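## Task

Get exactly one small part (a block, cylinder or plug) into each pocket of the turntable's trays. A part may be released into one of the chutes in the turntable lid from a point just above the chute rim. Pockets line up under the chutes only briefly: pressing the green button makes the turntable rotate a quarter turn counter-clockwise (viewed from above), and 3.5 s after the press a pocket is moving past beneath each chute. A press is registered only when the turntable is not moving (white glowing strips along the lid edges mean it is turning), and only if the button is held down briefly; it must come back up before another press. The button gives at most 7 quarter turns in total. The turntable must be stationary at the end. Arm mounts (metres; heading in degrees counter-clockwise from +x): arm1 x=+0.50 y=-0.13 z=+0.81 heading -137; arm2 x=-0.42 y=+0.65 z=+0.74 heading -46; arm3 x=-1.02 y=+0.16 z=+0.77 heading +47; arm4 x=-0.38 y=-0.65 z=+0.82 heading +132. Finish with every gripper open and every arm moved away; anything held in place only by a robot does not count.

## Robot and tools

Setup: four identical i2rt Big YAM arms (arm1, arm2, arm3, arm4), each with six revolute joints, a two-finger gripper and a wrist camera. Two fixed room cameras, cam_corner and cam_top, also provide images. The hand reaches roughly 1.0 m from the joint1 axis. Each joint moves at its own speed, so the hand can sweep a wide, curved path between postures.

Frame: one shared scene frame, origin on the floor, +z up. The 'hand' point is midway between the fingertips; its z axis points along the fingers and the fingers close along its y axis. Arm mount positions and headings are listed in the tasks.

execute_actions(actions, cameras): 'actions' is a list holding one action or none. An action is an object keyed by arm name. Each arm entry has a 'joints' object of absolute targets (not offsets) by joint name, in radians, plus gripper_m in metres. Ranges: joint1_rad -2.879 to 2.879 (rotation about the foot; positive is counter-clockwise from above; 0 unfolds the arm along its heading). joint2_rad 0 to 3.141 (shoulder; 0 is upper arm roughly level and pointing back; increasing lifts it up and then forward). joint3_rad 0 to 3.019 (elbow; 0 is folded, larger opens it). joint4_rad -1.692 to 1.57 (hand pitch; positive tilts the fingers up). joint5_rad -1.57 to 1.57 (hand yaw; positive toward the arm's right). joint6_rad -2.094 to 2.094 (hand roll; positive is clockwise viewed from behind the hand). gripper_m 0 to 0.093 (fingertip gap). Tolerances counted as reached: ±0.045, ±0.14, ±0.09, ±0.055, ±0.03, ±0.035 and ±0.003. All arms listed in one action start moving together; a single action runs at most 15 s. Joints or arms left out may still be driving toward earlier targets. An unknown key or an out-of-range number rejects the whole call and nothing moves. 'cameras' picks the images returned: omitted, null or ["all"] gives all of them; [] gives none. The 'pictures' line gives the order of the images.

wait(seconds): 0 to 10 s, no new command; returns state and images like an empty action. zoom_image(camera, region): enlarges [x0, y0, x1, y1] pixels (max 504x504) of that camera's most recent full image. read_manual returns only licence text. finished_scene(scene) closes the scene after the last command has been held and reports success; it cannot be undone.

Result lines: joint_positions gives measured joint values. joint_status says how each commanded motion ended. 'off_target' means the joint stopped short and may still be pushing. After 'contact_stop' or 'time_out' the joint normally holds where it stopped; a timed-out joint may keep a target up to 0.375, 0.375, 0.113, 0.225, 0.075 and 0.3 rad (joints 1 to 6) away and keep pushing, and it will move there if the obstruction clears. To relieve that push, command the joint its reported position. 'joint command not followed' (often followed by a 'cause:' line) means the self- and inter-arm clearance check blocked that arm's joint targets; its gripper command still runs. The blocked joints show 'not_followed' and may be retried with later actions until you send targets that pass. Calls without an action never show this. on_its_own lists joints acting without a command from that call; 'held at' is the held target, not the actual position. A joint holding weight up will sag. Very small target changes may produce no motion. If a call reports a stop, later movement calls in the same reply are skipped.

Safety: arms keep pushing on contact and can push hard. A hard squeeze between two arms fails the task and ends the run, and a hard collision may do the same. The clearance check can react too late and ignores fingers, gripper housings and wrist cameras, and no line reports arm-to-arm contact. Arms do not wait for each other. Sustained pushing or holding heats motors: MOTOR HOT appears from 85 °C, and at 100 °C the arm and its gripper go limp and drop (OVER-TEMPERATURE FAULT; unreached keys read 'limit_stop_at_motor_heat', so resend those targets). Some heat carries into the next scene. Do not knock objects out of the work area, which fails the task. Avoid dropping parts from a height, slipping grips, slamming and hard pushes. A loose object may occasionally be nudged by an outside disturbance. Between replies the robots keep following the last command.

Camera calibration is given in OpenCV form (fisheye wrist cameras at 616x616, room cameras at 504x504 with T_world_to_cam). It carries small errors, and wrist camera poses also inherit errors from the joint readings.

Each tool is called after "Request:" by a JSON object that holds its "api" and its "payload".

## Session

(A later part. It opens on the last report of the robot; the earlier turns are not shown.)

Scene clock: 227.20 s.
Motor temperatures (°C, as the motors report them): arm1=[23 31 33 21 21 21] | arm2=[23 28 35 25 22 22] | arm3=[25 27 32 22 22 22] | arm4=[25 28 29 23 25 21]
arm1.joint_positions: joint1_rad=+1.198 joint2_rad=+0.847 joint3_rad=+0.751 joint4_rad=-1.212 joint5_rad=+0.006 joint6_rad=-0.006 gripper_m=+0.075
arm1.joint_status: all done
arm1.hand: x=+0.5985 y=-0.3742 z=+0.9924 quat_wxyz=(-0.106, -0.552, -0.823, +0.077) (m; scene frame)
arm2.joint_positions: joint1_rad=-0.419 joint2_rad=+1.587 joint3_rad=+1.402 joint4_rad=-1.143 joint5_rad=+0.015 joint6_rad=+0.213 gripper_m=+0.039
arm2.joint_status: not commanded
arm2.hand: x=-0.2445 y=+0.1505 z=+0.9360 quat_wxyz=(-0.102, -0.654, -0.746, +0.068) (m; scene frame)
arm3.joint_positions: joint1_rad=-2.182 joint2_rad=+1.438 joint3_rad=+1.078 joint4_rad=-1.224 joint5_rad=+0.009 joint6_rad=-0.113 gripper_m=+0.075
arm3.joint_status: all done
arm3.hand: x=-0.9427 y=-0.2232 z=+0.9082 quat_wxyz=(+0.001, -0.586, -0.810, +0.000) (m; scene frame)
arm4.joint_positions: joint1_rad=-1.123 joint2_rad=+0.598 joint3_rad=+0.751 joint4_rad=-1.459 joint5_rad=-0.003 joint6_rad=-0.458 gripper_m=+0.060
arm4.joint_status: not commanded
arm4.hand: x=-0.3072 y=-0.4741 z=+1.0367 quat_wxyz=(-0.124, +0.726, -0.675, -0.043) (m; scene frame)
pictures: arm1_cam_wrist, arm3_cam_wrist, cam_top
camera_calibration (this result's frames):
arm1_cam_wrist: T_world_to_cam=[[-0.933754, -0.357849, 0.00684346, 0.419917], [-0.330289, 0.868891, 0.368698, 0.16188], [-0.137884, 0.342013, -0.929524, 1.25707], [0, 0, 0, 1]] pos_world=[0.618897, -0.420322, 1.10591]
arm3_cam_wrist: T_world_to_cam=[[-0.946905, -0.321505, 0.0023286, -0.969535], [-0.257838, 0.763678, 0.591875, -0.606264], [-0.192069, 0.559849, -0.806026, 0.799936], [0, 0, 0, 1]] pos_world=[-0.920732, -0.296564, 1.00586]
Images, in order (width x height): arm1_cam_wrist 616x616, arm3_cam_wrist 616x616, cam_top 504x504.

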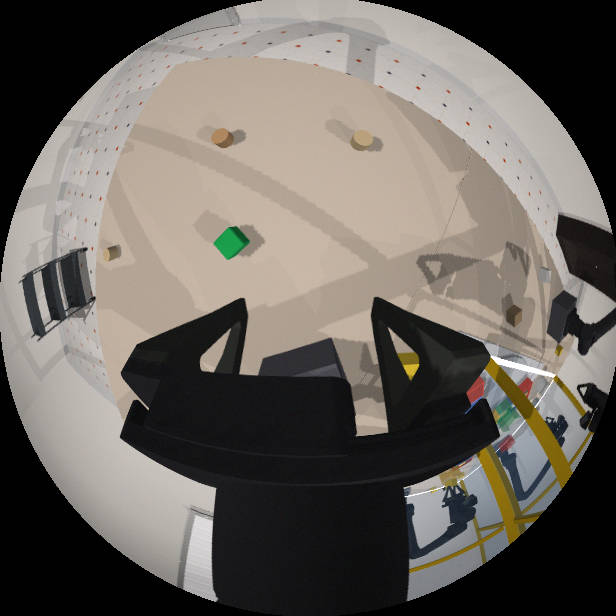

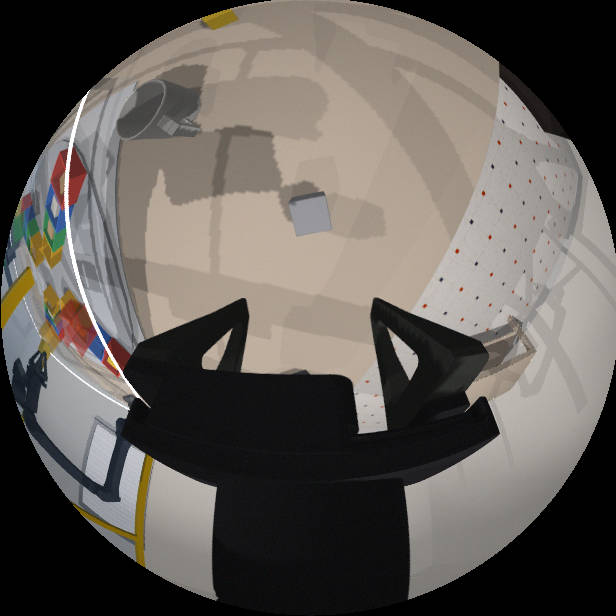

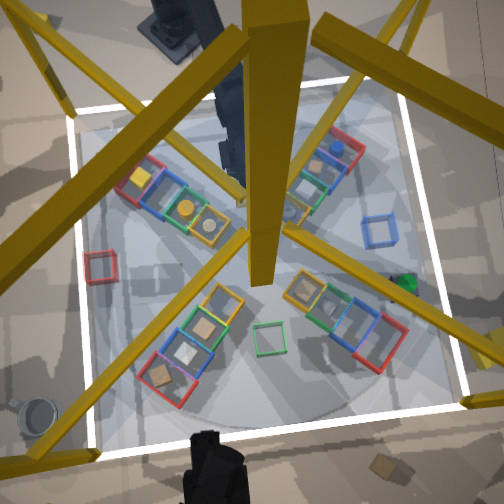

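Request:
{"api": "execute_actions", "payload": {"actions": [{"arm1":{"joints":{"joint1_rad":1.014,"joint2_rad":1.815,"joint3_rad":1.17,"joint4_rad":-0.88}},"arm3":{"joints":{"joint1_rad":-2.172,"joint2_rad":1.712,"joint3_rad":0.95,"joint4_rad":-0.795,"joint6_rad":-0.29,"gripper_m":0.085}}}], "cameras": ["arm1_cam_wrist","arm3_cam_wrist"]}}

Scene clock: 239.90 s.
Motor temperatures (°C, as the motors report them): arm1=[23 30 33 22 21 21] | arm2=[23 28 36 25 22 22] | arm3=[25 27 32 22 22 22] | arm4=[25 27 30 23 25 21]
arm1.joint_positions: joint1_rad=+1.010 joint2_rad=+1.821 joint3_rad=+1.157 joint4_rad=-0.882 joint5_rad=+0.006 joint6_rad=-0.006 gripper_m=+0.075
arm1.joint_status: all done
arm1.hand: x=+0.5933 y=-0.6066 z=+0.8070 quat_wxyz=(-0.007, -0.632, -0.775, +0.012) (m; scene frame)
arm2.joint_positions: joint1_rad=-0.419 joint2_rad=+1.587 joint3_rad=+1.402 joint4_rad=-1.143 joint5_rad=+0.015 joint6_rad=+0.213 gripper_m=+0.039
arm2.joint_status: not commanded
arm2.hand: x=-0.2445 y=+0.1505 z=+0.9360 quat_wxyz=(-0.102, -0.654, -0.746, +0.068) (m; scene frame)
arm3.joint_positions: joint1_rad=-2.181 joint2_rad=+1.728 joint3_rad=+0.942 joint4_rad=-0.804 joint5_rad=+0.009 joint6_rad=-0.276 gripper_m=+0.085
arm3.joint_status: all done
arm3.hand: x=-0.9367 y=-0.2443 z=+0.7515 quat_wxyz=(+0.003, -0.517, -0.856, -0.002) (m; scene frame)
arm4.joint_positions: joint1_rad=-1.123 joint2_rad=+0.598 joint3_rad=+0.751 joint4_rad=-1.459 joint5_rad=-0.003 joint6_rad=-0.458 gripper_m=+0.060
arm4.joint_status: not commanded
arm4.hand: x=-0.3072 y=-0.4741 z=+1.0367 quat_wxyz=(-0.124, +0.726, -0.675, -0.043) (m; scene frame)
pictures: arm1_cam_wrist, arm3_cam_wrist
camera_calibration (this result's frames):
arm1_cam_wrist: T_world_to_cam=[[-0.983923, -0.178272, 0.0106758, 0.468718], [-0.139551, 0.804764, 0.576957, 0.110268], [-0.111447, 0.566192, -0.816704, 1.19274], [0, 0, 0, 1]] pos_world=[0.609498, -0.680502, 0.905495]
arm3_cam_wrist: T_world_to_cam=[[-0.881308, -0.472542, 0.00022675, -0.944131], [-0.37885, 0.706856, 0.597351, -0.627206], [-0.282433, 0.526364, -0.80198, 0.590747], [0, 0, 0, 1]] pos_world=[-0.902841, -0.313745, 0.848643]
Images, in order (width x height): arm1_cam_wrist 616x616, arm3_cam_wrist 616x616.

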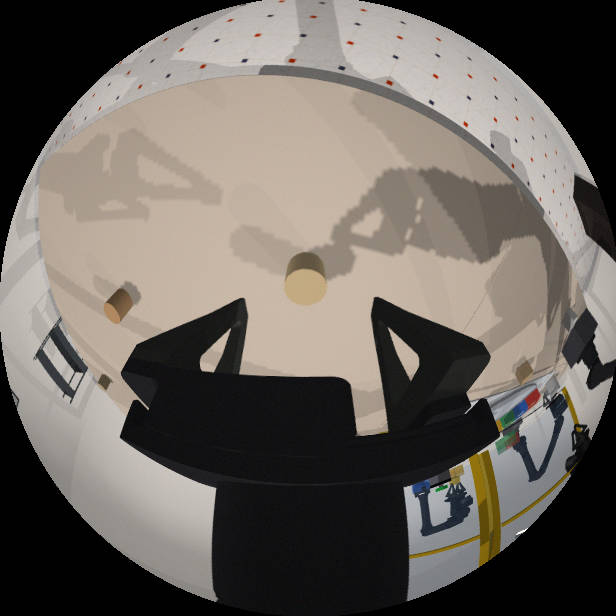

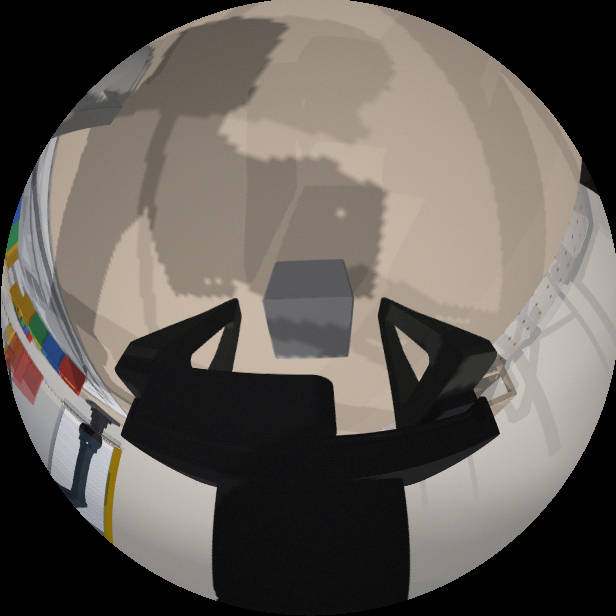

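Request:
{"api": "execute_actions", "payload": {"actions": [{"arm1":{"joints":{"joint1_rad":1.022,"joint2_rad":1.92,"joint3_rad":1.105,"joint4_rad":-0.752}},"arm3":{"joints":{"gripper_m":0.028}}}], "cameras": []}}

Request:
{"api": "execute_actions", "payload": {"actions": [{"arm1":{"joints":{"gripper_m":0.02}}}], "cameras": ["arm1_cam_wrist"]}}

Request:
{"api": "execute_actions", "payload": {"actions": [{"arm1":{"joints":{"joint2_rad":0.85,"joint3_rad":0.74,"joint4_rad":-1.47}},"arm3":{"joints":{"joint2_rad":1.174,"joint3_rad":1.189,"joint4_rad":-1.585}}}], "cameras": []}}

Request:
{"api": "execute_actions", "payload": {"actions": [{"arm1":{"joints":{"joint1_rad":-0.822,"joint3_rad":0.85,"joint4_rad":-1.55}},"arm3":{"joints":{"joint1_rad":-1.246,"joint2_rad":1.45,"joint3_rad":1.45,"joint6_rad":-0.56}}}], "cameras": []}}

Request:
{"api": "execute_actions", "payload": {"actions": [{"arm1":{"joints":{"joint2_rad":1.452,"joint3_rad":1.22,"joint4_rad":-1.26,"joint6_rad":-0.5}},"arm3":{"joints":{"joint2_rad":1.618,"joint3_rad":1.363,"joint4_rad":-1.295}}}], "cameras": ["arm1_cam_wrist","arm3_cam_wrist","cam_top"]}}

Scene clock: 253.50 s.
Motor temperatures (°C, as the motors report them): arm1=[23 32 33 21 21 21] | arm2=[23 28 36 25 22 22] | arm3=[25 27 31 22 22 22] | arm4=[25 27 30 22 25 21]
arm1.joint_positions: joint1_rad=+1.014 joint2_rad=+1.922 joint3_rad=+1.106 joint4_rad=-0.767 joint5_rad=+0.006 joint6_rad=-0.006 gripper_m=+0.075
arm1.joint_status: all done
arm1.hand: x=+0.5925 y=-0.5931 z=+0.7464 quat_wxyz=(+0.007, -0.631, -0.776, +0.000) (m; scene frame)
arm2.joint_positions: joint1_rad=-0.419 joint2_rad=+1.587 joint3_rad=+1.402 joint4_rad=-1.143 joint5_rad=+0.015 joint6_rad=+0.213 gripper_m=+0.039
arm2.joint_status: not commanded
arm2.hand: x=-0.2445 y=+0.1505 z=+0.9360 quat_wxyz=(-0.102, -0.654, -0.746, +0.068) (m; scene frame)
arm3.joint_positions: joint1_rad=-2.181 joint2_rad=+1.728 joint3_rad=+0.942 joint4_rad=-0.804 joint5_rad=+0.009 joint6_rad=-0.277 gripper_m=+0.040
arm3.joint_status: gripper_m off_target (ended at +0.040, target +0.028)
arm3.hand: x=-0.9366 y=-0.2444 z=+0.7515 quat_wxyz=(+0.003, -0.517, -0.856, -0.002) (m; scene frame)
arm4.joint_positions: joint1_rad=-1.123 joint2_rad=+0.598 joint3_rad=+0.751 joint4_rad=-1.459 joint5_rad=-0.003 joint6_rad=-0.458 gripper_m=+0.060
arm4.joint_status: not commanded
arm4.hand: x=-0.3072 y=-0.4741 z=+1.0367 quat_wxyz=(-0.124, +0.726, -0.675, -0.043) (m; scene frame)
pictures: none
No camera images: the call's "cameras" was empty. Leave "cameras" out to get every camera's image.

Scene clock: 254.10 s.
Motor temperatures (°C, as the motors report them): arm1=[23 32 33 21 21 21] | arm2=[23 28 36 25 22 22] | arm3=[25 27 31 22 22 22] | arm4=[25 27 30 22 25 21]
arm1.joint_positions: joint1_rad=+1.014 joint2_rad=+1.922 joint3_rad=+1.106 joint4_rad=-0.767 joint5_rad=+0.007 joint6_rad=-0.006 gripper_m=+0.031
arm1.joint_status: gripper_m off_target (ended at +0.031, target +0.020)
arm1.hand: x=+0.5924 y=-0.5932 z=+0.7464 quat_wxyz=(+0.007, -0.631, -0.776, +0.000) (m; scene frame)
arm2.joint_positions: joint1_rad=-0.419 joint2_rad=+1.587 joint3_rad=+1.402 joint4_rad=-1.143 joint5_rad=+0.015 joint6_rad=+0.213 gripper_m=+0.039
arm2.joint_status: not commanded
arm2.hand: x=-0.2445 y=+0.1505 z=+0.9360 quat_wxyz=(-0.102, -0.654, -0.746, +0.068) (m; scene frame)
arm3.joint_positions: joint1_rad=-2.181 joint2_rad=+1.728 joint3_rad=+0.942 joint4_rad=-0.804 joint5_rad=+0.009 joint6_rad=-0.277 gripper_m=+0.040
arm3.joint_status: not commanded
arm3.hand: x=-0.9366 y=-0.2444 z=+0.7515 quat_wxyz=(+0.003, -0.517, -0.856, -0.002) (m; scene frame)
arm4.joint_positions: joint1_rad=-1.123 joint2_rad=+0.598 joint3_rad=+0.751 joint4_rad=-1.459 joint5_rad=-0.003 joint6_rad=-0.458 gripper_m=+0.060
arm4.joint_status: not commanded
arm4.hand: x=-0.3072 y=-0.4741 z=+1.0367 quat_wxyz=(-0.124, +0.726, -0.675, -0.043) (m; scene frame)
pictures: arm1_cam_wrist
camera_calibration (this result's frames):
arm1_cam_wrist: T_world_to_cam=[[-0.983104, -0.18268, 0.0116387, 0.46707], [-0.138405, 0.783437, 0.605863, 0.0993893], [-0.119797, 0.594015, -0.795484, 1.14118], [0, 0, 0, 1]] pos_world=[0.609644, -0.670422, 0.842141]
Images, in order (width x height): arm1_cam_wrist 616x616.

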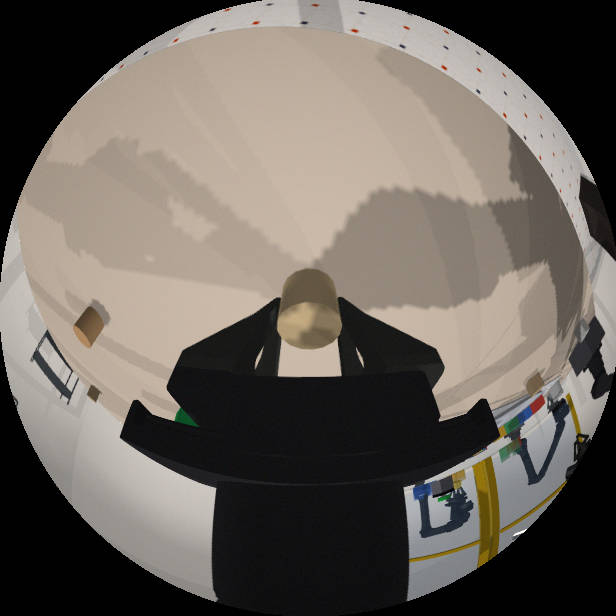

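Scene clock: 255.60 s.
Motor temperatures (°C, as the motors report them): arm1=[23 32 33 21 21 21] | arm2=[23 28 36 25 22 22] | arm3=[25 27 32 22 22 22] | arm4=[25 27 30 22 25 21]
arm1.joint_positions: joint1_rad=+1.014 joint2_rad=+0.847 joint3_rad=+0.748 joint4_rad=-1.458 joint5_rad=+0.007 joint6_rad=-0.006 gripper_m=+0.031
arm1.joint_status: all done
arm1.hand: x=+0.5397 y=-0.3290 z=+0.9833 quat_wxyz=(-0.003, -0.631, -0.776, +0.009) (m; scene frame)
arm2.joint_positions: joint1_rad=-0.419 joint2_rad=+1.587 joint3_rad=+1.402 joint4_rad=-1.143 joint5_rad=+0.015 joint6_rad=+0.213 gripper_m=+0.039
arm2.joint_status: not commanded
arm2.hand: x=-0.2445 y=+0.1505 z=+0.9360 quat_wxyz=(-0.102, -0.654, -0.746, +0.068) (m; scene frame)
arm3.joint_positions: joint1_rad=-2.181 joint2_rad=+1.174 joint3_rad=+1.170 joint4_rad=-1.578 joint5_rad=+0.009 joint6_rad=-0.277 gripper_m=+0.040
arm3.joint_status: all done
arm3.hand: x=-0.9590 y=-0.1477 z=+1.0314 quat_wxyz=(+0.000, -0.517, -0.856, +0.001) (m; scene frame)
arm4.joint_positions: joint1_rad=-1.123 joint2_rad=+0.598 joint3_rad=+0.751 joint4_rad=-1.459 joint5_rad=-0.003 joint6_rad=-0.458 gripper_m=+0.060
arm4.joint_status: not commanded
arm4.hand: x=-0.3072 y=-0.4741 z=+1.0367 quat_wxyz=(-0.124, +0.726, -0.675, -0.043) (m; scene frame)
pictures: none
No camera images: the call's "cameras" was empty. Leave "cameras" out to get every camera's image.

Scene clock: 257.50 s.
Motor temperatures (°C, as the motors report them): arm1=[23 32 34 21 21 21] | arm2=[23 28 36 25 22 22] | arm3=[25 27 32 22 22 22] | arm4=[25 27 30 22 25 21]
arm1.joint_positions: joint1_rad=-0.820 joint2_rad=+0.847 joint3_rad=+0.808 joint4_rad=-1.534 joint5_rad=+0.007 joint6_rad=-0.006 gripper_m=+0.031
arm1.joint_status: all done
arm1.hand: x=+0.2981 y=-0.1125 z=+1.0064 quat_wxyz=(+0.003, -1.000, +0.029, +0.000) (m; scene frame)
arm2.joint_positions: joint1_rad=-0.419 joint2_rad=+1.587 joint3_rad=+1.402 joint4_rad=-1.143 joint5_rad=+0.015 joint6_rad=+0.213 gripper_m=+0.039
arm2.joint_status: not commanded
arm2.hand: x=-0.2445 y=+0.1505 z=+0.9360 quat_wxyz=(-0.102, -0.654, -0.746, +0.068) (m; scene frame)
arm3.joint_positions: joint1_rad=-1.243 joint2_rad=+1.474 joint3_rad=+1.395 joint4_rad=-1.580 joint5_rad=+0.008 joint6_rad=-0.546 gripper_m=+0.040
arm3.joint_status: all done
arm3.hand: x=-0.6478 y=-0.0085 z=+1.0132 quat_wxyz=(+0.037, +0.060, -0.997, -0.012) (m; scene frame)
arm4.joint_positions: joint1_rad=-1.123 joint2_rad=+0.598 joint3_rad=+0.751 joint4_rad=-1.459 joint5_rad=-0.003 joint6_rad=-0.458 gripper_m=+0.060
arm4.joint_status: not commanded
arm4.hand: x=-0.3072 y=-0.4741 z=+1.0367 quat_wxyz=(-0.124, +0.726, -0.675, -0.043) (m; scene frame)
pictures: none
No camera images: the call's "cameras" was empty. Leave "cameras" out to get every camera's image.

Scene clock: 259.03 s.
Motor temperatures (°C, as the motors report them): arm1=[23 32 34 21 21 21] | arm2=[23 28 37 25 22 22] | arm3=[25 27 32 22 22 22] | arm4=[25 27 30 22 25 21]
arm1.joint_positions: joint1_rad=-0.820 joint2_rad=+1.459 joint3_rad=+1.184 joint4_rad=-1.268 joint5_rad=+0.007 joint6_rad=-0.492 gripper_m=+0.031
arm1.joint_status: all done
arm1.hand: x=+0.0799 y=-0.0986 z=+0.9734 quat_wxyz=(+0.007, -0.977, -0.212, +0.014) (m; scene frame)
arm2.joint_positions: joint1_rad=-0.419 joint2_rad=+1.587 joint3_rad=+1.402 joint4_rad=-1.143 joint5_rad=+0.015 joint6_rad=+0.213 gripper_m=+0.039
arm2.joint_status: not commanded
arm2.hand: x=-0.2445 y=+0.1505 z=+0.9360 quat_wxyz=(-0.102, -0.654, -0.746, +0.068) (m; scene frame)
arm3.joint_positions: joint1_rad=-1.242 joint2_rad=+1.639 joint3_rad=+1.354 joint4_rad=-1.304 joint5_rad=+0.009 joint6_rad=-0.546 gripper_m=+0.040
arm3.joint_status: all done
arm3.hand: x=-0.5870 y=-0.0363 z=+0.9257 quat_wxyz=(+0.005, +0.061, -0.998, +0.005) (m; scene frame)
arm4.joint_positions: joint1_rad=-1.123 joint2_rad=+0.598 joint3_rad=+0.751 joint4_rad=-1.459 joint5_rad=-0.003 joint6_rad=-0.458 gripper_m=+0.060
arm4.joint_status: not commanded
arm4.hand: x=-0.3072 y=-0.4741 z=+1.0367 quat_wxyz=(-0.124, +0.726, -0.675, -0.043) (m; scene frame)
pictures: arm1_cam_wrist, arm3_cam_wrist, cam_top
camera_calibration (this result's frames):
arm1_cam_wrist: T_world_to_cam=[[-0.394385, 0.918715, 0.020599, 0.103776], [0.755184, 0.311249, 0.576906, -0.586231], [0.5236, 0.243079, -0.816551, 0.901071], [0, 0, 0, 1]] pos_world=[0.0118389, -0.131908, 1.07183]
arm3_cam_wrist: T_world_to_cam=[[0.129831, -0.991477, 0.0107887, 0.0272318], [-0.793739, -0.0974042, 0.600409, -1.02129], [-0.594241, -0.0865149, -0.799621, 0.512224], [0, 0, 0, 1]] pos_world=[-0.509792, -0.0281635, 1.02249]
Images, in order (width x height): arm1_cam_wrist 616x616, arm3_cam_wrist 616x616, cam_top 504x504.

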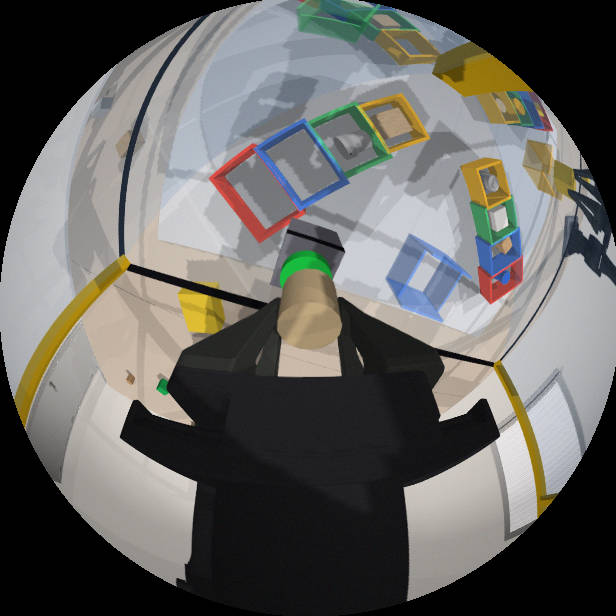

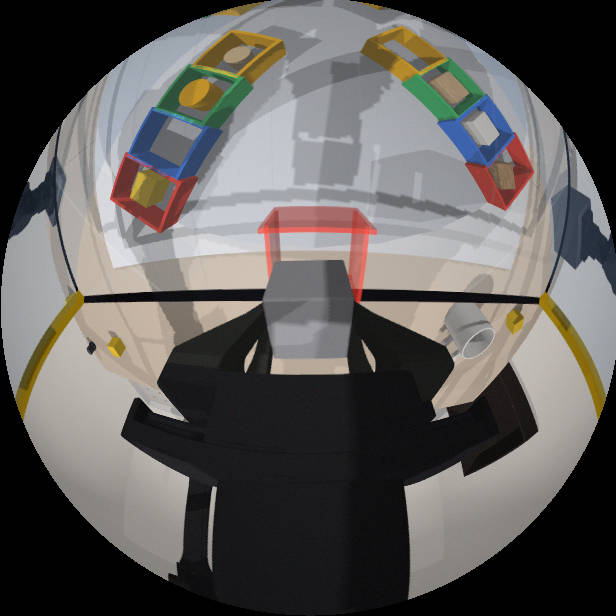

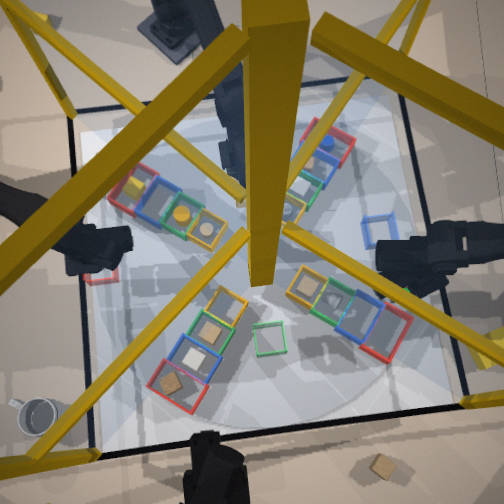

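Request:
{"api": "execute_actions", "payload": {"actions": [{"arm1":{"joints":{"joint2_rad":1.51,"joint3_rad":1.07,"joint4_rad":-1.15}}}], "cameras": []}}

Request:
{"api": "execute_actions", "payload": {"actions": [{"arm1":{"joints":{"joint3_rad":1.24,"joint4_rad":-1.24}}}], "cameras": []}}

Request:
{"api": "execute_actions", "payload": {"actions": [{"arm1":{"joints":{"joint1_rad":-1.116,"joint2_rad":1.62,"joint3_rad":1.304,"joint4_rad":-1.2}}}], "cameras": []}}

Request:
{"api": "wait", "payload": {"seconds": 0.45}}

Request:
{"api": "execute_actions", "payload": {"actions": [{"arm1":{"joints":{"gripper_m":0.075}}}], "cameras": []}}

Request:
{"api": "execute_actions", "payload": {"actions": [{"arm1":{"joints":{"joint2_rad":0.85,"joint3_rad":0.74,"joint4_rad":-1.47,"joint6_rad":-0.35}},"arm3":{"joints":{"joint1_rad":-1.262,"joint4_rad":-1.335}}}], "cameras": []}}

Request:
{"api": "execute_actions", "payload": {"actions": [{"arm1":{"joints":{"joint1_rad":1.62}}}], "cameras": []}}

Request:
{"api": "execute_actions", "payload": {"actions": [{"arm1":{"joints":{"joint2_rad":1.465,"joint3_rad":0.675,"joint4_rad":-0.77}}}], "cameras": ["arm1_cam_wrist","arm3_cam_wrist","cam_top"]}}

Scene clock: 272.60 s.
Motor temperatures (°C, as the motors report them): arm1=[23 32 36 21 21 21] | arm2=[23 28 37 25 22 22] | arm3=[25 28 33 22 22 22] | arm4=[25 27 30 22 25 21]
arm1.joint_positions: joint1_rad=-0.820 joint2_rad=+1.481 joint3_rad=+1.099 joint4_rad=-1.161 joint5_rad=+0.007 joint6_rad=-0.492 gripper_m=+0.031
arm1.joint_status: all done
arm1.hand: x=+0.0844 y=-0.0991 z=+0.9341 quat_wxyz=(+0.007, -0.977, -0.213, +0.014) (m; scene frame)
arm2.joint_positions: joint1_rad=-0.419 joint2_rad=+1.587 joint3_rad=+1.402 joint4_rad=-1.143 joint5_rad=+0.015 joint6_rad=+0.213 gripper_m=+0.039
arm2.joint_status: not commanded
arm2.hand: x=-0.2445 y=+0.1505 z=+0.9360 quat_wxyz=(-0.102, -0.654, -0.746, +0.068) (m; scene frame)
arm3.joint_positions: joint1_rad=-1.242 joint2_rad=+1.639 joint3_rad=+1.354 joint4_rad=-1.304 joint5_rad=+0.009 joint6_rad=-0.546 gripper_m=+0.040
arm3.joint_status: not commanded
arm3.hand: x=-0.5870 y=-0.0363 z=+0.9257 quat_wxyz=(+0.005, +0.061, -0.998, +0.005) (m; scene frame)
arm4.joint_positions: joint1_rad=-1.123 joint2_rad=+0.598 joint3_rad=+0.751 joint4_rad=-1.459 joint5_rad=-0.003 joint6_rad=-0.458 gripper_m=+0.060
arm4.joint_status: not commanded
arm4.hand: x=-0.3072 y=-0.4741 z=+1.0367 quat_wxyz=(-0.124, +0.726, -0.675, -0.043) (m; scene frame)
pictures: none
No camera images: the call's "cameras" was empty. Leave "cameras" out to get every camera's image.

Scene clock: 273.53 s.
Motor temperatures (°C, as the motors report them): arm1=[23 32 37 21 21 21] | arm2=[23 28 37 25 22 22] | arm3=[25 28 33 22 22 22] | arm4=[25 27 30 22 25 21]
arm1.joint_positions: joint1_rad=-0.820 joint2_rad=+1.496 joint3_rad=+1.200 joint4_rad=-1.226 joint5_rad=+0.007 joint6_rad=-0.493 gripper_m=+0.031
arm1.joint_status: all done
arm1.hand: x=+0.0628 y=-0.0976 z=+0.9647 quat_wxyz=(+0.009, -0.977, -0.213, +0.024) (m; scene frame)
arm2.joint_positions: joint1_rad=-0.419 joint2_rad=+1.587 joint3_rad=+1.402 joint4_rad=-1.143 joint5_rad=+0.015 joint6_rad=+0.213 gripper_m=+0.039
arm2.joint_status: not commanded
arm2.hand: x=-0.2445 y=+0.1505 z=+0.9360 quat_wxyz=(-0.102, -0.654, -0.746, +0.068) (m; scene frame)
arm3.joint_positions: joint1_rad=-1.242 joint2_rad=+1.639 joint3_rad=+1.354 joint4_rad=-1.304 joint5_rad=+0.009 joint6_rad=-0.546 gripper_m=+0.040
arm3.joint_status: not commanded
arm3.hand: x=-0.5870 y=-0.0363 z=+0.9257 quat_wxyz=(+0.005, +0.061, -0.998, +0.005) (m; scene frame)
arm4.joint_positions: joint1_rad=-1.123 joint2_rad=+0.598 joint3_rad=+0.751 joint4_rad=-1.459 joint5_rad=-0.003 joint6_rad=-0.458 gripper_m=+0.060
arm4.joint_status: not commanded
arm4.hand: x=-0.3072 y=-0.4741 z=+1.0367 quat_wxyz=(-0.124, +0.726, -0.675, -0.043) (m; scene frame)
pictures: none
No camera images: the call's "cameras" was empty. Leave "cameras" out to get every camera's image.

Scene clock: 274.80 s.
Motor temperatures (°C, as the motors report them): arm1=[23 32 37 21 21 21] | arm2=[23 28 37 25 22 22] | arm3=[25 28 33 22 22 22] | arm4=[25 27 30 22 25 21]
arm1.joint_positions: joint1_rad=-1.116 joint2_rad=+1.622 joint3_rad=+1.268 joint4_rad=-1.208 joint5_rad=+0.009 joint6_rad=-0.493 gripper_m=+0.031
arm1.joint_status: all done
arm1.hand: x=+0.0619 y=+0.0399 z=+0.9349 quat_wxyz=(+0.005, -0.998, -0.067, +0.003) (m; scene frame)
arm2.joint_positions: joint1_rad=-0.419 joint2_rad=+1.587 joint3_rad=+1.402 joint4_rad=-1.143 joint5_rad=+0.015 joint6_rad=+0.213 gripper_m=+0.039
arm2.joint_status: not commanded
arm2.hand: x=-0.2445 y=+0.1505 z=+0.9360 quat_wxyz=(-0.102, -0.654, -0.746, +0.068) (m; scene frame)
arm3.joint_positions: joint1_rad=-1.242 joint2_rad=+1.639 joint3_rad=+1.354 joint4_rad=-1.304 joint5_rad=+0.009 joint6_rad=-0.546 gripper_m=+0.040
arm3.joint_status: not commanded
arm3.hand: x=-0.5870 y=-0.0363 z=+0.9257 quat_wxyz=(+0.005, +0.061, -0.998, +0.005) (m; scene frame)
arm4.joint_positions: joint1_rad=-1.123 joint2_rad=+0.598 joint3_rad=+0.751 joint4_rad=-1.459 joint5_rad=-0.003 joint6_rad=-0.458 gripper_m=+0.060
arm4.joint_status: not commanded
arm4.hand: x=-0.3072 y=-0.4741 z=+1.0367 quat_wxyz=(-0.124, +0.726, -0.675, -0.043) (m; scene frame)
pictures: none
No camera images: the call's "cameras" was empty. Leave "cameras" out to get every camera's image.

Scene clock: 275.27 s.
Motor temperatures (°C, as the motors report them): arm1=[23 32 37 21 21 21] | arm2=[23 28 37 25 22 22] | arm3=[25 28 33 22 22 22] | arm4=[25 27 30 22 25 21]
arm1.joint_positions: joint1_rad=-1.116 joint2_rad=+1.622 joint3_rad=+1.268 joint4_rad=-1.208 joint5_rad=+0.009 joint6_rad=-0.493 gripper_m=+0.031
arm1.joint_status: all done
arm1.hand: x=+0.0619 y=+0.0399 z=+0.9349 quat_wxyz=(+0.005, -0.998, -0.067, +0.003) (m; scene frame)
arm2.joint_positions: joint1_rad=-0.419 joint2_rad=+1.587 joint3_rad=+1.402 joint4_rad=-1.143 joint5_rad=+0.015 joint6_rad=+0.213 gripper_m=+0.039
arm2.joint_status: not commanded
arm2.hand: x=-0.2445 y=+0.1505 z=+0.9360 quat_wxyz=(-0.102, -0.654, -0.746, +0.068) (m; scene frame)
arm3.joint_positions: joint1_rad=-1.242 joint2_rad=+1.639 joint3_rad=+1.354 joint4_rad=-1.304 joint5_rad=+0.009 joint6_rad=-0.546 gripper_m=+0.040
arm3.joint_status: not commanded
arm3.hand: x=-0.5870 y=-0.0363 z=+0.9257 quat_wxyz=(+0.005, +0.061, -0.998, +0.005) (m; scene frame)
arm4.joint_positions: joint1_rad=-1.123 joint2_rad=+0.598 joint3_rad=+0.751 joint4_rad=-1.459 joint5_rad=-0.003 joint6_rad=-0.458 gripper_m=+0.060
arm4.joint_status: not commanded
arm4.hand: x=-0.3072 y=-0.4741 z=+1.0367 quat_wxyz=(-0.124, +0.726, -0.675, -0.043) (m; scene frame)
wait: 0.47 s; at rest by 0.27 s
pictures: arm1_cam_wrist, arm2_cam_wrist, arm3_cam_wrist, arm4_cam_wrist, cam_corner, cam_top
camera_calibration (this result's frames):
arm1_cam_wrist: T_world_to_cam=[[-0.111083, 0.993744, 0.0115607, -0.0418548], [0.801446, 0.0826966, 0.592322, -0.601745], [0.587661, 0.0750621, -0.805618, 0.837933], [0, 0, 0, 1]] pos_world=[-0.0148038, 0.0284582, 1.03196]
arm2_cam_wrist: T_world_to_cam=[[-0.988843, -0.147462, -0.0210677, -0.199985], [-0.144932, 0.919769, 0.364719, -0.515037], [-0.0344049, 0.363703, -0.930879, 0.933223], [0, 0, 0, 1]] pos_world=[-0.240292, 0.104808, 1.05235]
arm3_cam_wrist: T_world_to_cam=[[0.129831, -0.991477, 0.0107887, 0.0272318], [-0.793739, -0.0974042, 0.600409, -1.02129], [-0.594241, -0.0865149, -0.799621, 0.512224], [0, 0, 0, 1]] pos_world=[-0.509792, -0.0281635, 1.02249]
arm4_cam_wrist: T_world_to_cam=[[0.991899, 0.0468711, 0.118067, 0.209356], [-0.00181227, -0.924123, 0.38209, -0.832089], [0.127018, -0.379208, -0.916552, 0.931546], [0, 0, 0, 1]] pos_world=[-0.327491, -0.425516, 1.14703]
Images, in order (width x height): arm1_cam_wrist 616x616, arm2_cam_wrist 616x616, arm3_cam_wrist 616x616, arm4_cam_wrist 616x616, cam_corner 504x504, cam_top 504x504.

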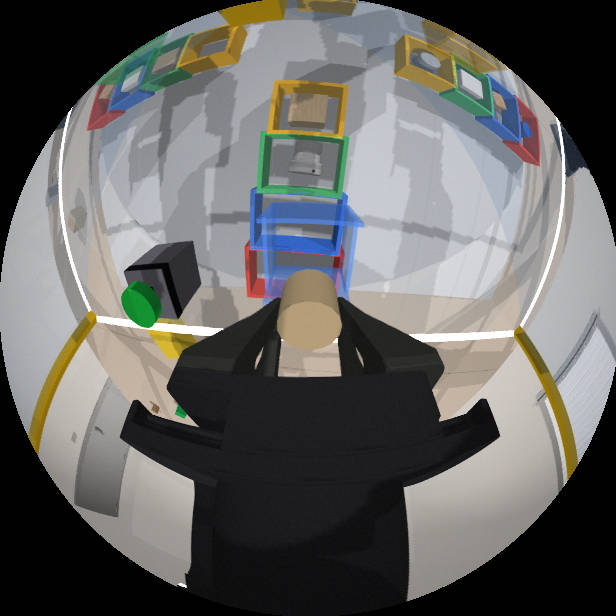

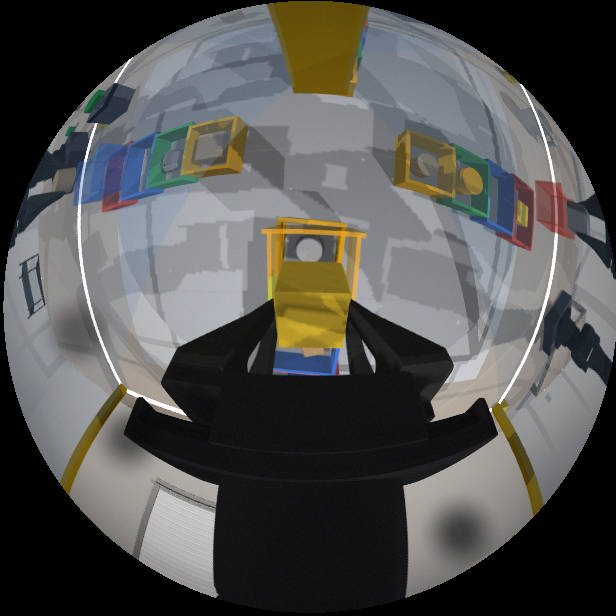

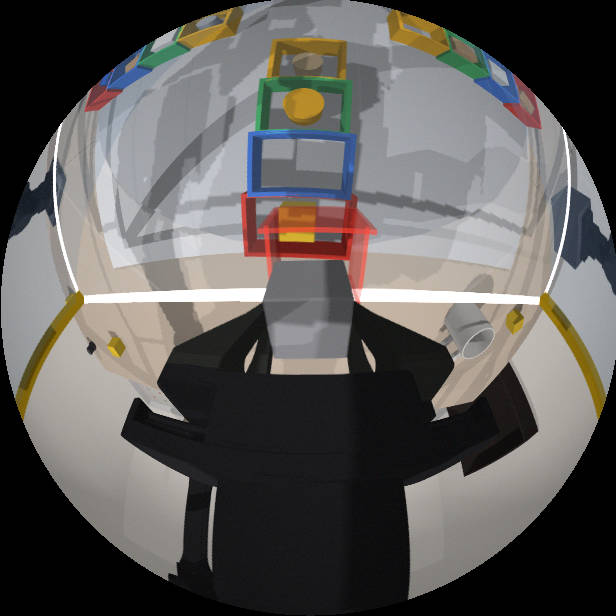

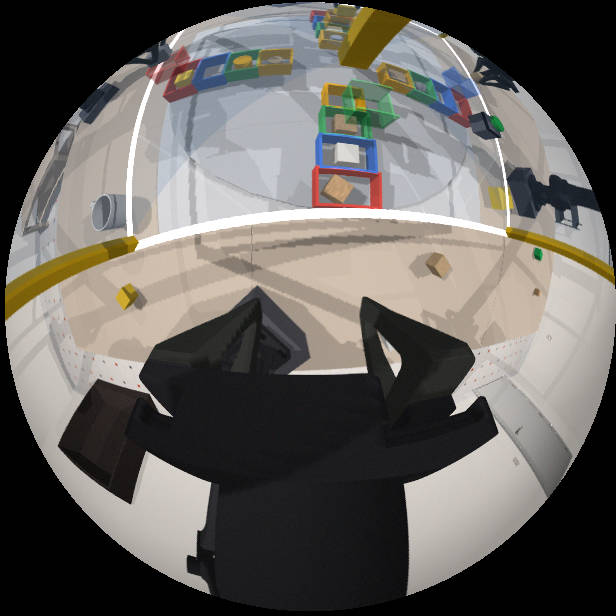

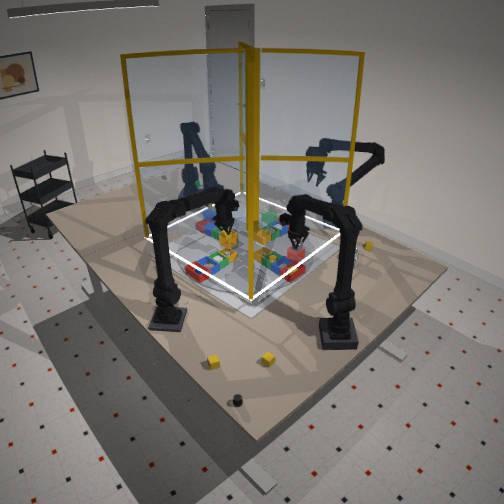

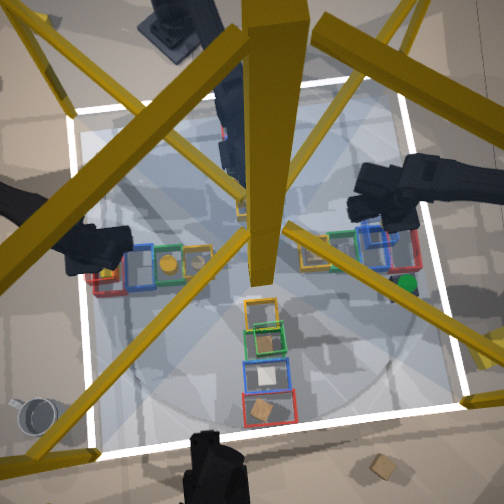

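Scene clock: 275.87 s.
Motor temperatures (°C, as the motors report them): arm1=[23 32 37 21 21 21] | arm2=[23 28 37 25 22 22] | arm3=[25 28 33 22 22 22] | arm4=[25 27 30 22 25 21]
arm1.joint_positions: joint1_rad=-1.116 joint2_rad=+1.622 joint3_rad=+1.268 joint4_rad=-1.208 joint5_rad=+0.009 joint6_rad=-0.493 gripper_m=+0.075
arm1.joint_status: all done
arm1.hand: x=+0.0619 y=+0.0399 z=+0.9349 quat_wxyz=(+0.005, -0.998, -0.067, +0.003) (m; scene frame)
arm2.joint_positions: joint1_rad=-0.419 joint2_rad=+1.587 joint3_rad=+1.402 joint4_rad=-1.143 joint5_rad=+0.015 joint6_rad=+0.213 gripper_m=+0.039
arm2.joint_status: not commanded
arm2.hand: x=-0.2445 y=+0.1505 z=+0.9360 quat_wxyz=(-0.102, -0.654, -0.746, +0.068) (m; scene frame)
arm3.joint_positions: joint1_rad=-1.242 joint2_rad=+1.639 joint3_rad=+1.354 joint4_rad=-1.304 joint5_rad=+0.009 joint6_rad=-0.546 gripper_m=+0.040
arm3.joint_status: not commanded
arm3.hand: x=-0.5870 y=-0.0363 z=+0.9257 quat_wxyz=(+0.005, +0.061, -0.998, +0.005) (m; scene frame)
arm4.joint_positions: joint1_rad=-1.123 joint2_rad=+0.598 joint3_rad=+0.751 joint4_rad=-1.459 joint5_rad=-0.003 joint6_rad=-0.458 gripper_m=+0.060
arm4.joint_status: not commanded
arm4.hand: x=-0.3072 y=-0.4741 z=+1.0367 quat_wxyz=(-0.124, +0.726, -0.675, -0.043) (m; scene frame)
pictures: none
No camera images: the call's "cameras" was empty. Leave "cameras" out to get every camera's image.

Scene clock: 277.20 s.
Motor temperatures (°C, as the motors report them): arm1=[23 32 37 21 21 21] | arm2=[23 28 37 25 22 22] | arm3=[25 28 33 22 22 22] | arm4=[25 27 30 22 25 21]
arm1.joint_positions: joint1_rad=-1.116 joint2_rad=+0.848 joint3_rad=+0.751 joint4_rad=-1.461 joint5_rad=+0.009 joint6_rad=-0.358 gripper_m=+0.075
arm1.joint_status: all done
arm1.hand: x=+0.3090 y=-0.0530 z=+0.9842 quat_wxyz=(+0.005, -1.000, +0.001, +0.006) (m; scene frame)
arm2.joint_positions: joint1_rad=-0.419 joint2_rad=+1.587 joint3_rad=+1.402 joint4_rad=-1.143 joint5_rad=+0.015 joint6_rad=+0.213 gripper_m=+0.039
arm2.joint_status: not commanded
arm2.hand: x=-0.2445 y=+0.1505 z=+0.9360 quat_wxyz=(-0.102, -0.654, -0.746, +0.068) (m; scene frame)
arm3.joint_positions: joint1_rad=-1.257 joint2_rad=+1.639 joint3_rad=+1.354 joint4_rad=-1.328 joint5_rad=+0.009 joint6_rad=-0.546 gripper_m=+0.040
arm3.joint_status: all done
arm3.hand: x=-0.5953 y=-0.0402 z=+0.9258 quat_wxyz=(+0.016, +0.053, -0.998, +0.000) (m; scene frame)
arm4.joint_positions: joint1_rad=-1.123 joint2_rad=+0.598 joint3_rad=+0.751 joint4_rad=-1.459 joint5_rad=-0.003 joint6_rad=-0.458 gripper_m=+0.060
arm4.joint_status: not commanded
arm4.hand: x=-0.3072 y=-0.4741 z=+1.0367 quat_wxyz=(-0.124, +0.726, -0.675, -0.043) (m; scene frame)
pictures: none
No camera images: the call's "cameras" was empty. Leave "cameras" out to get every camera's image.

Scene clock: 279.57 s.
Motor temperatures (°C, as the motors report them): arm1=[23 32 36 21 21 21] | arm2=[23 28 37 25 22 22] | arm3=[25 28 33 22 22 22] | arm4=[25 27 30 22 25 21]
arm1.joint_positions: joint1_rad=+1.618 joint2_rad=+0.848 joint3_rad=+0.751 joint4_rad=-1.461 joint5_rad=+0.007 joint6_rad=-0.356 gripper_m=+0.075
arm1.joint_status: all done
arm1.hand: x=+0.6471 y=-0.2709 z=+0.9837 quat_wxyz=(-0.002, -0.205, -0.979, +0.007) (m; scene frame)
arm2.joint_positions: joint1_rad=-0.419 joint2_rad=+1.587 joint3_rad=+1.402 joint4_rad=-1.143 joint5_rad=+0.015 joint6_rad=+0.213 gripper_m=+0.039
arm2.joint_status: not commanded
arm2.hand: x=-0.2445 y=+0.1505 z=+0.9360 quat_wxyz=(-0.102, -0.654, -0.746, +0.068) (m; scene frame)
arm3.joint_positions: joint1_rad=-1.257 joint2_rad=+1.639 joint3_rad=+1.354 joint4_rad=-1.328 joint5_rad=+0.009 joint6_rad=-0.546 gripper_m=+0.040
arm3.joint_status: not commanded
arm3.hand: x=-0.5953 y=-0.0402 z=+0.9258 quat_wxyz=(+0.016, +0.053, -0.998, +0.000) (m; scene frame)
arm4.joint_positions: joint1_rad=-1.123 joint2_rad=+0.598 joint3_rad=+0.751 joint4_rad=-1.459 joint5_rad=-0.003 joint6_rad=-0.458 gripper_m=+0.060
arm4.joint_status: not commanded
arm4.hand: x=-0.3072 y=-0.4741 z=+1.0367 quat_wxyz=(-0.124, +0.726, -0.675, -0.043) (m; scene frame)
pictures: none
No camera images: the call's "cameras" was empty. Leave "cameras" out to get every camera's image.

Scene clock: 280.90 s.
Motor temperatures (°C, as the motors report them): arm1=[23 31 36 21 21 21] | arm2=[23 28 37 25 22 22] | arm3=[25 28 33 22 22 22] | arm4=[25 27 30 22 25 21]
arm1.joint_positions: joint1_rad=+1.618 joint2_rad=+1.461 joint3_rad=+0.685 joint4_rad=-0.785 joint5_rad=+0.007 joint6_rad=-0.356 gripper_m=+0.075
arm1.joint_status: all done
arm1.hand: x=+0.7311 y=-0.3527 z=+0.8078 quat_wxyz=(-0.001, -0.205, -0.979, +0.007) (m; scene frame)
arm2.joint_positions: joint1_rad=-0.419 joint2_rad=+1.587 joint3_rad=+1.402 joint4_rad=-1.143 joint5_rad=+0.015 joint6_rad=+0.213 gripper_m=+0.039
arm2.joint_status: not commanded
arm2.hand: x=-0.2445 y=+0.1505 z=+0.9360 quat_wxyz=(-0.102, -0.654, -0.746, +0.068) (m; scene frame)
arm3.joint_positions: joint1_rad=-1.257 joint2_rad=+1.639 joint3_rad=+1.354 joint4_rad=-1.328 joint5_rad=+0.009 joint6_rad=-0.546 gripper_m=+0.040
arm3.joint_status: not commanded
arm3.hand: x=-0.5953 y=-0.0402 z=+0.9258 quat_wxyz=(+0.016, +0.053, -0.998, +0.000) (m; scene frame)
arm4.joint_positions: joint1_rad=-1.123 joint2_rad=+0.598 joint3_rad=+0.751 joint4_rad=-1.459 joint5_rad=-0.003 joint6_rad=-0.458 gripper_m=+0.060
arm4.joint_status: not commanded
arm4.hand: x=-0.3072 y=-0.4741 z=+1.0367 quat_wxyz=(-0.124, +0.726, -0.675, -0.043) (m; scene frame)
pictures: arm1_cam_wrist, arm3_cam_wrist, cam_top
camera_calibration (this result's frames):
arm1_cam_wrist: T_world_to_cam=[[-0.420377, -0.907242, 0.0139826, -0.0222541], [-0.726763, 0.345897, 0.59344, 0.178883], [-0.54323, 0.239306, -0.804757, 1.25571], [0, 0, 0, 1]] pos_world=[0.802792, -0.382565, 0.904697]
arm3_cam_wrist: T_world_to_cam=[[0.11503, -0.99336, -0.00198552, 0.0273592], [-0.781972, -0.091784, 0.616519, -1.03607], [-0.612608, -0.0693658, -0.787337, 0.485421], [0, 0, 0, 1]] pos_world=[-0.515953, -0.0342457, 1.021]
Images, in order (width x height): arm1_cam_wrist 616x616, arm3_cam_wrist 616x616, cam_top 504x504.

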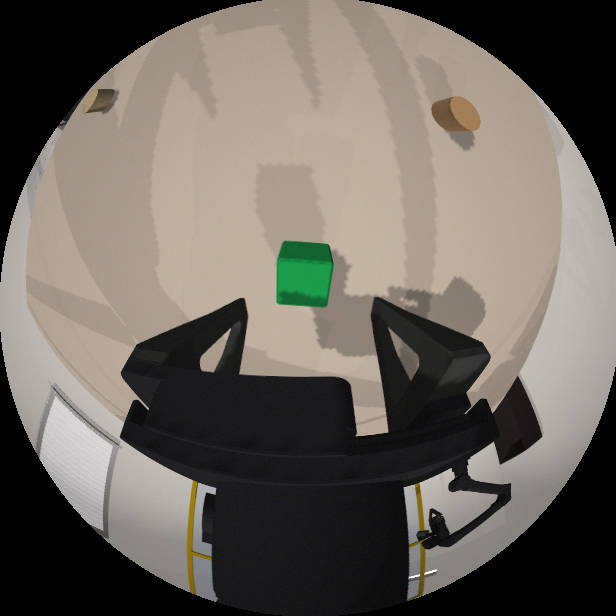

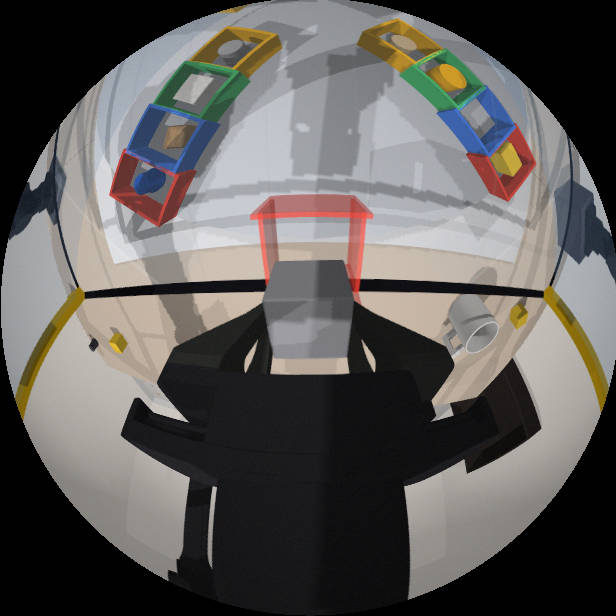

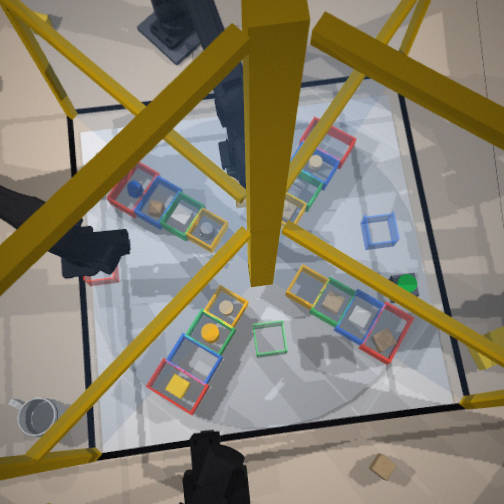

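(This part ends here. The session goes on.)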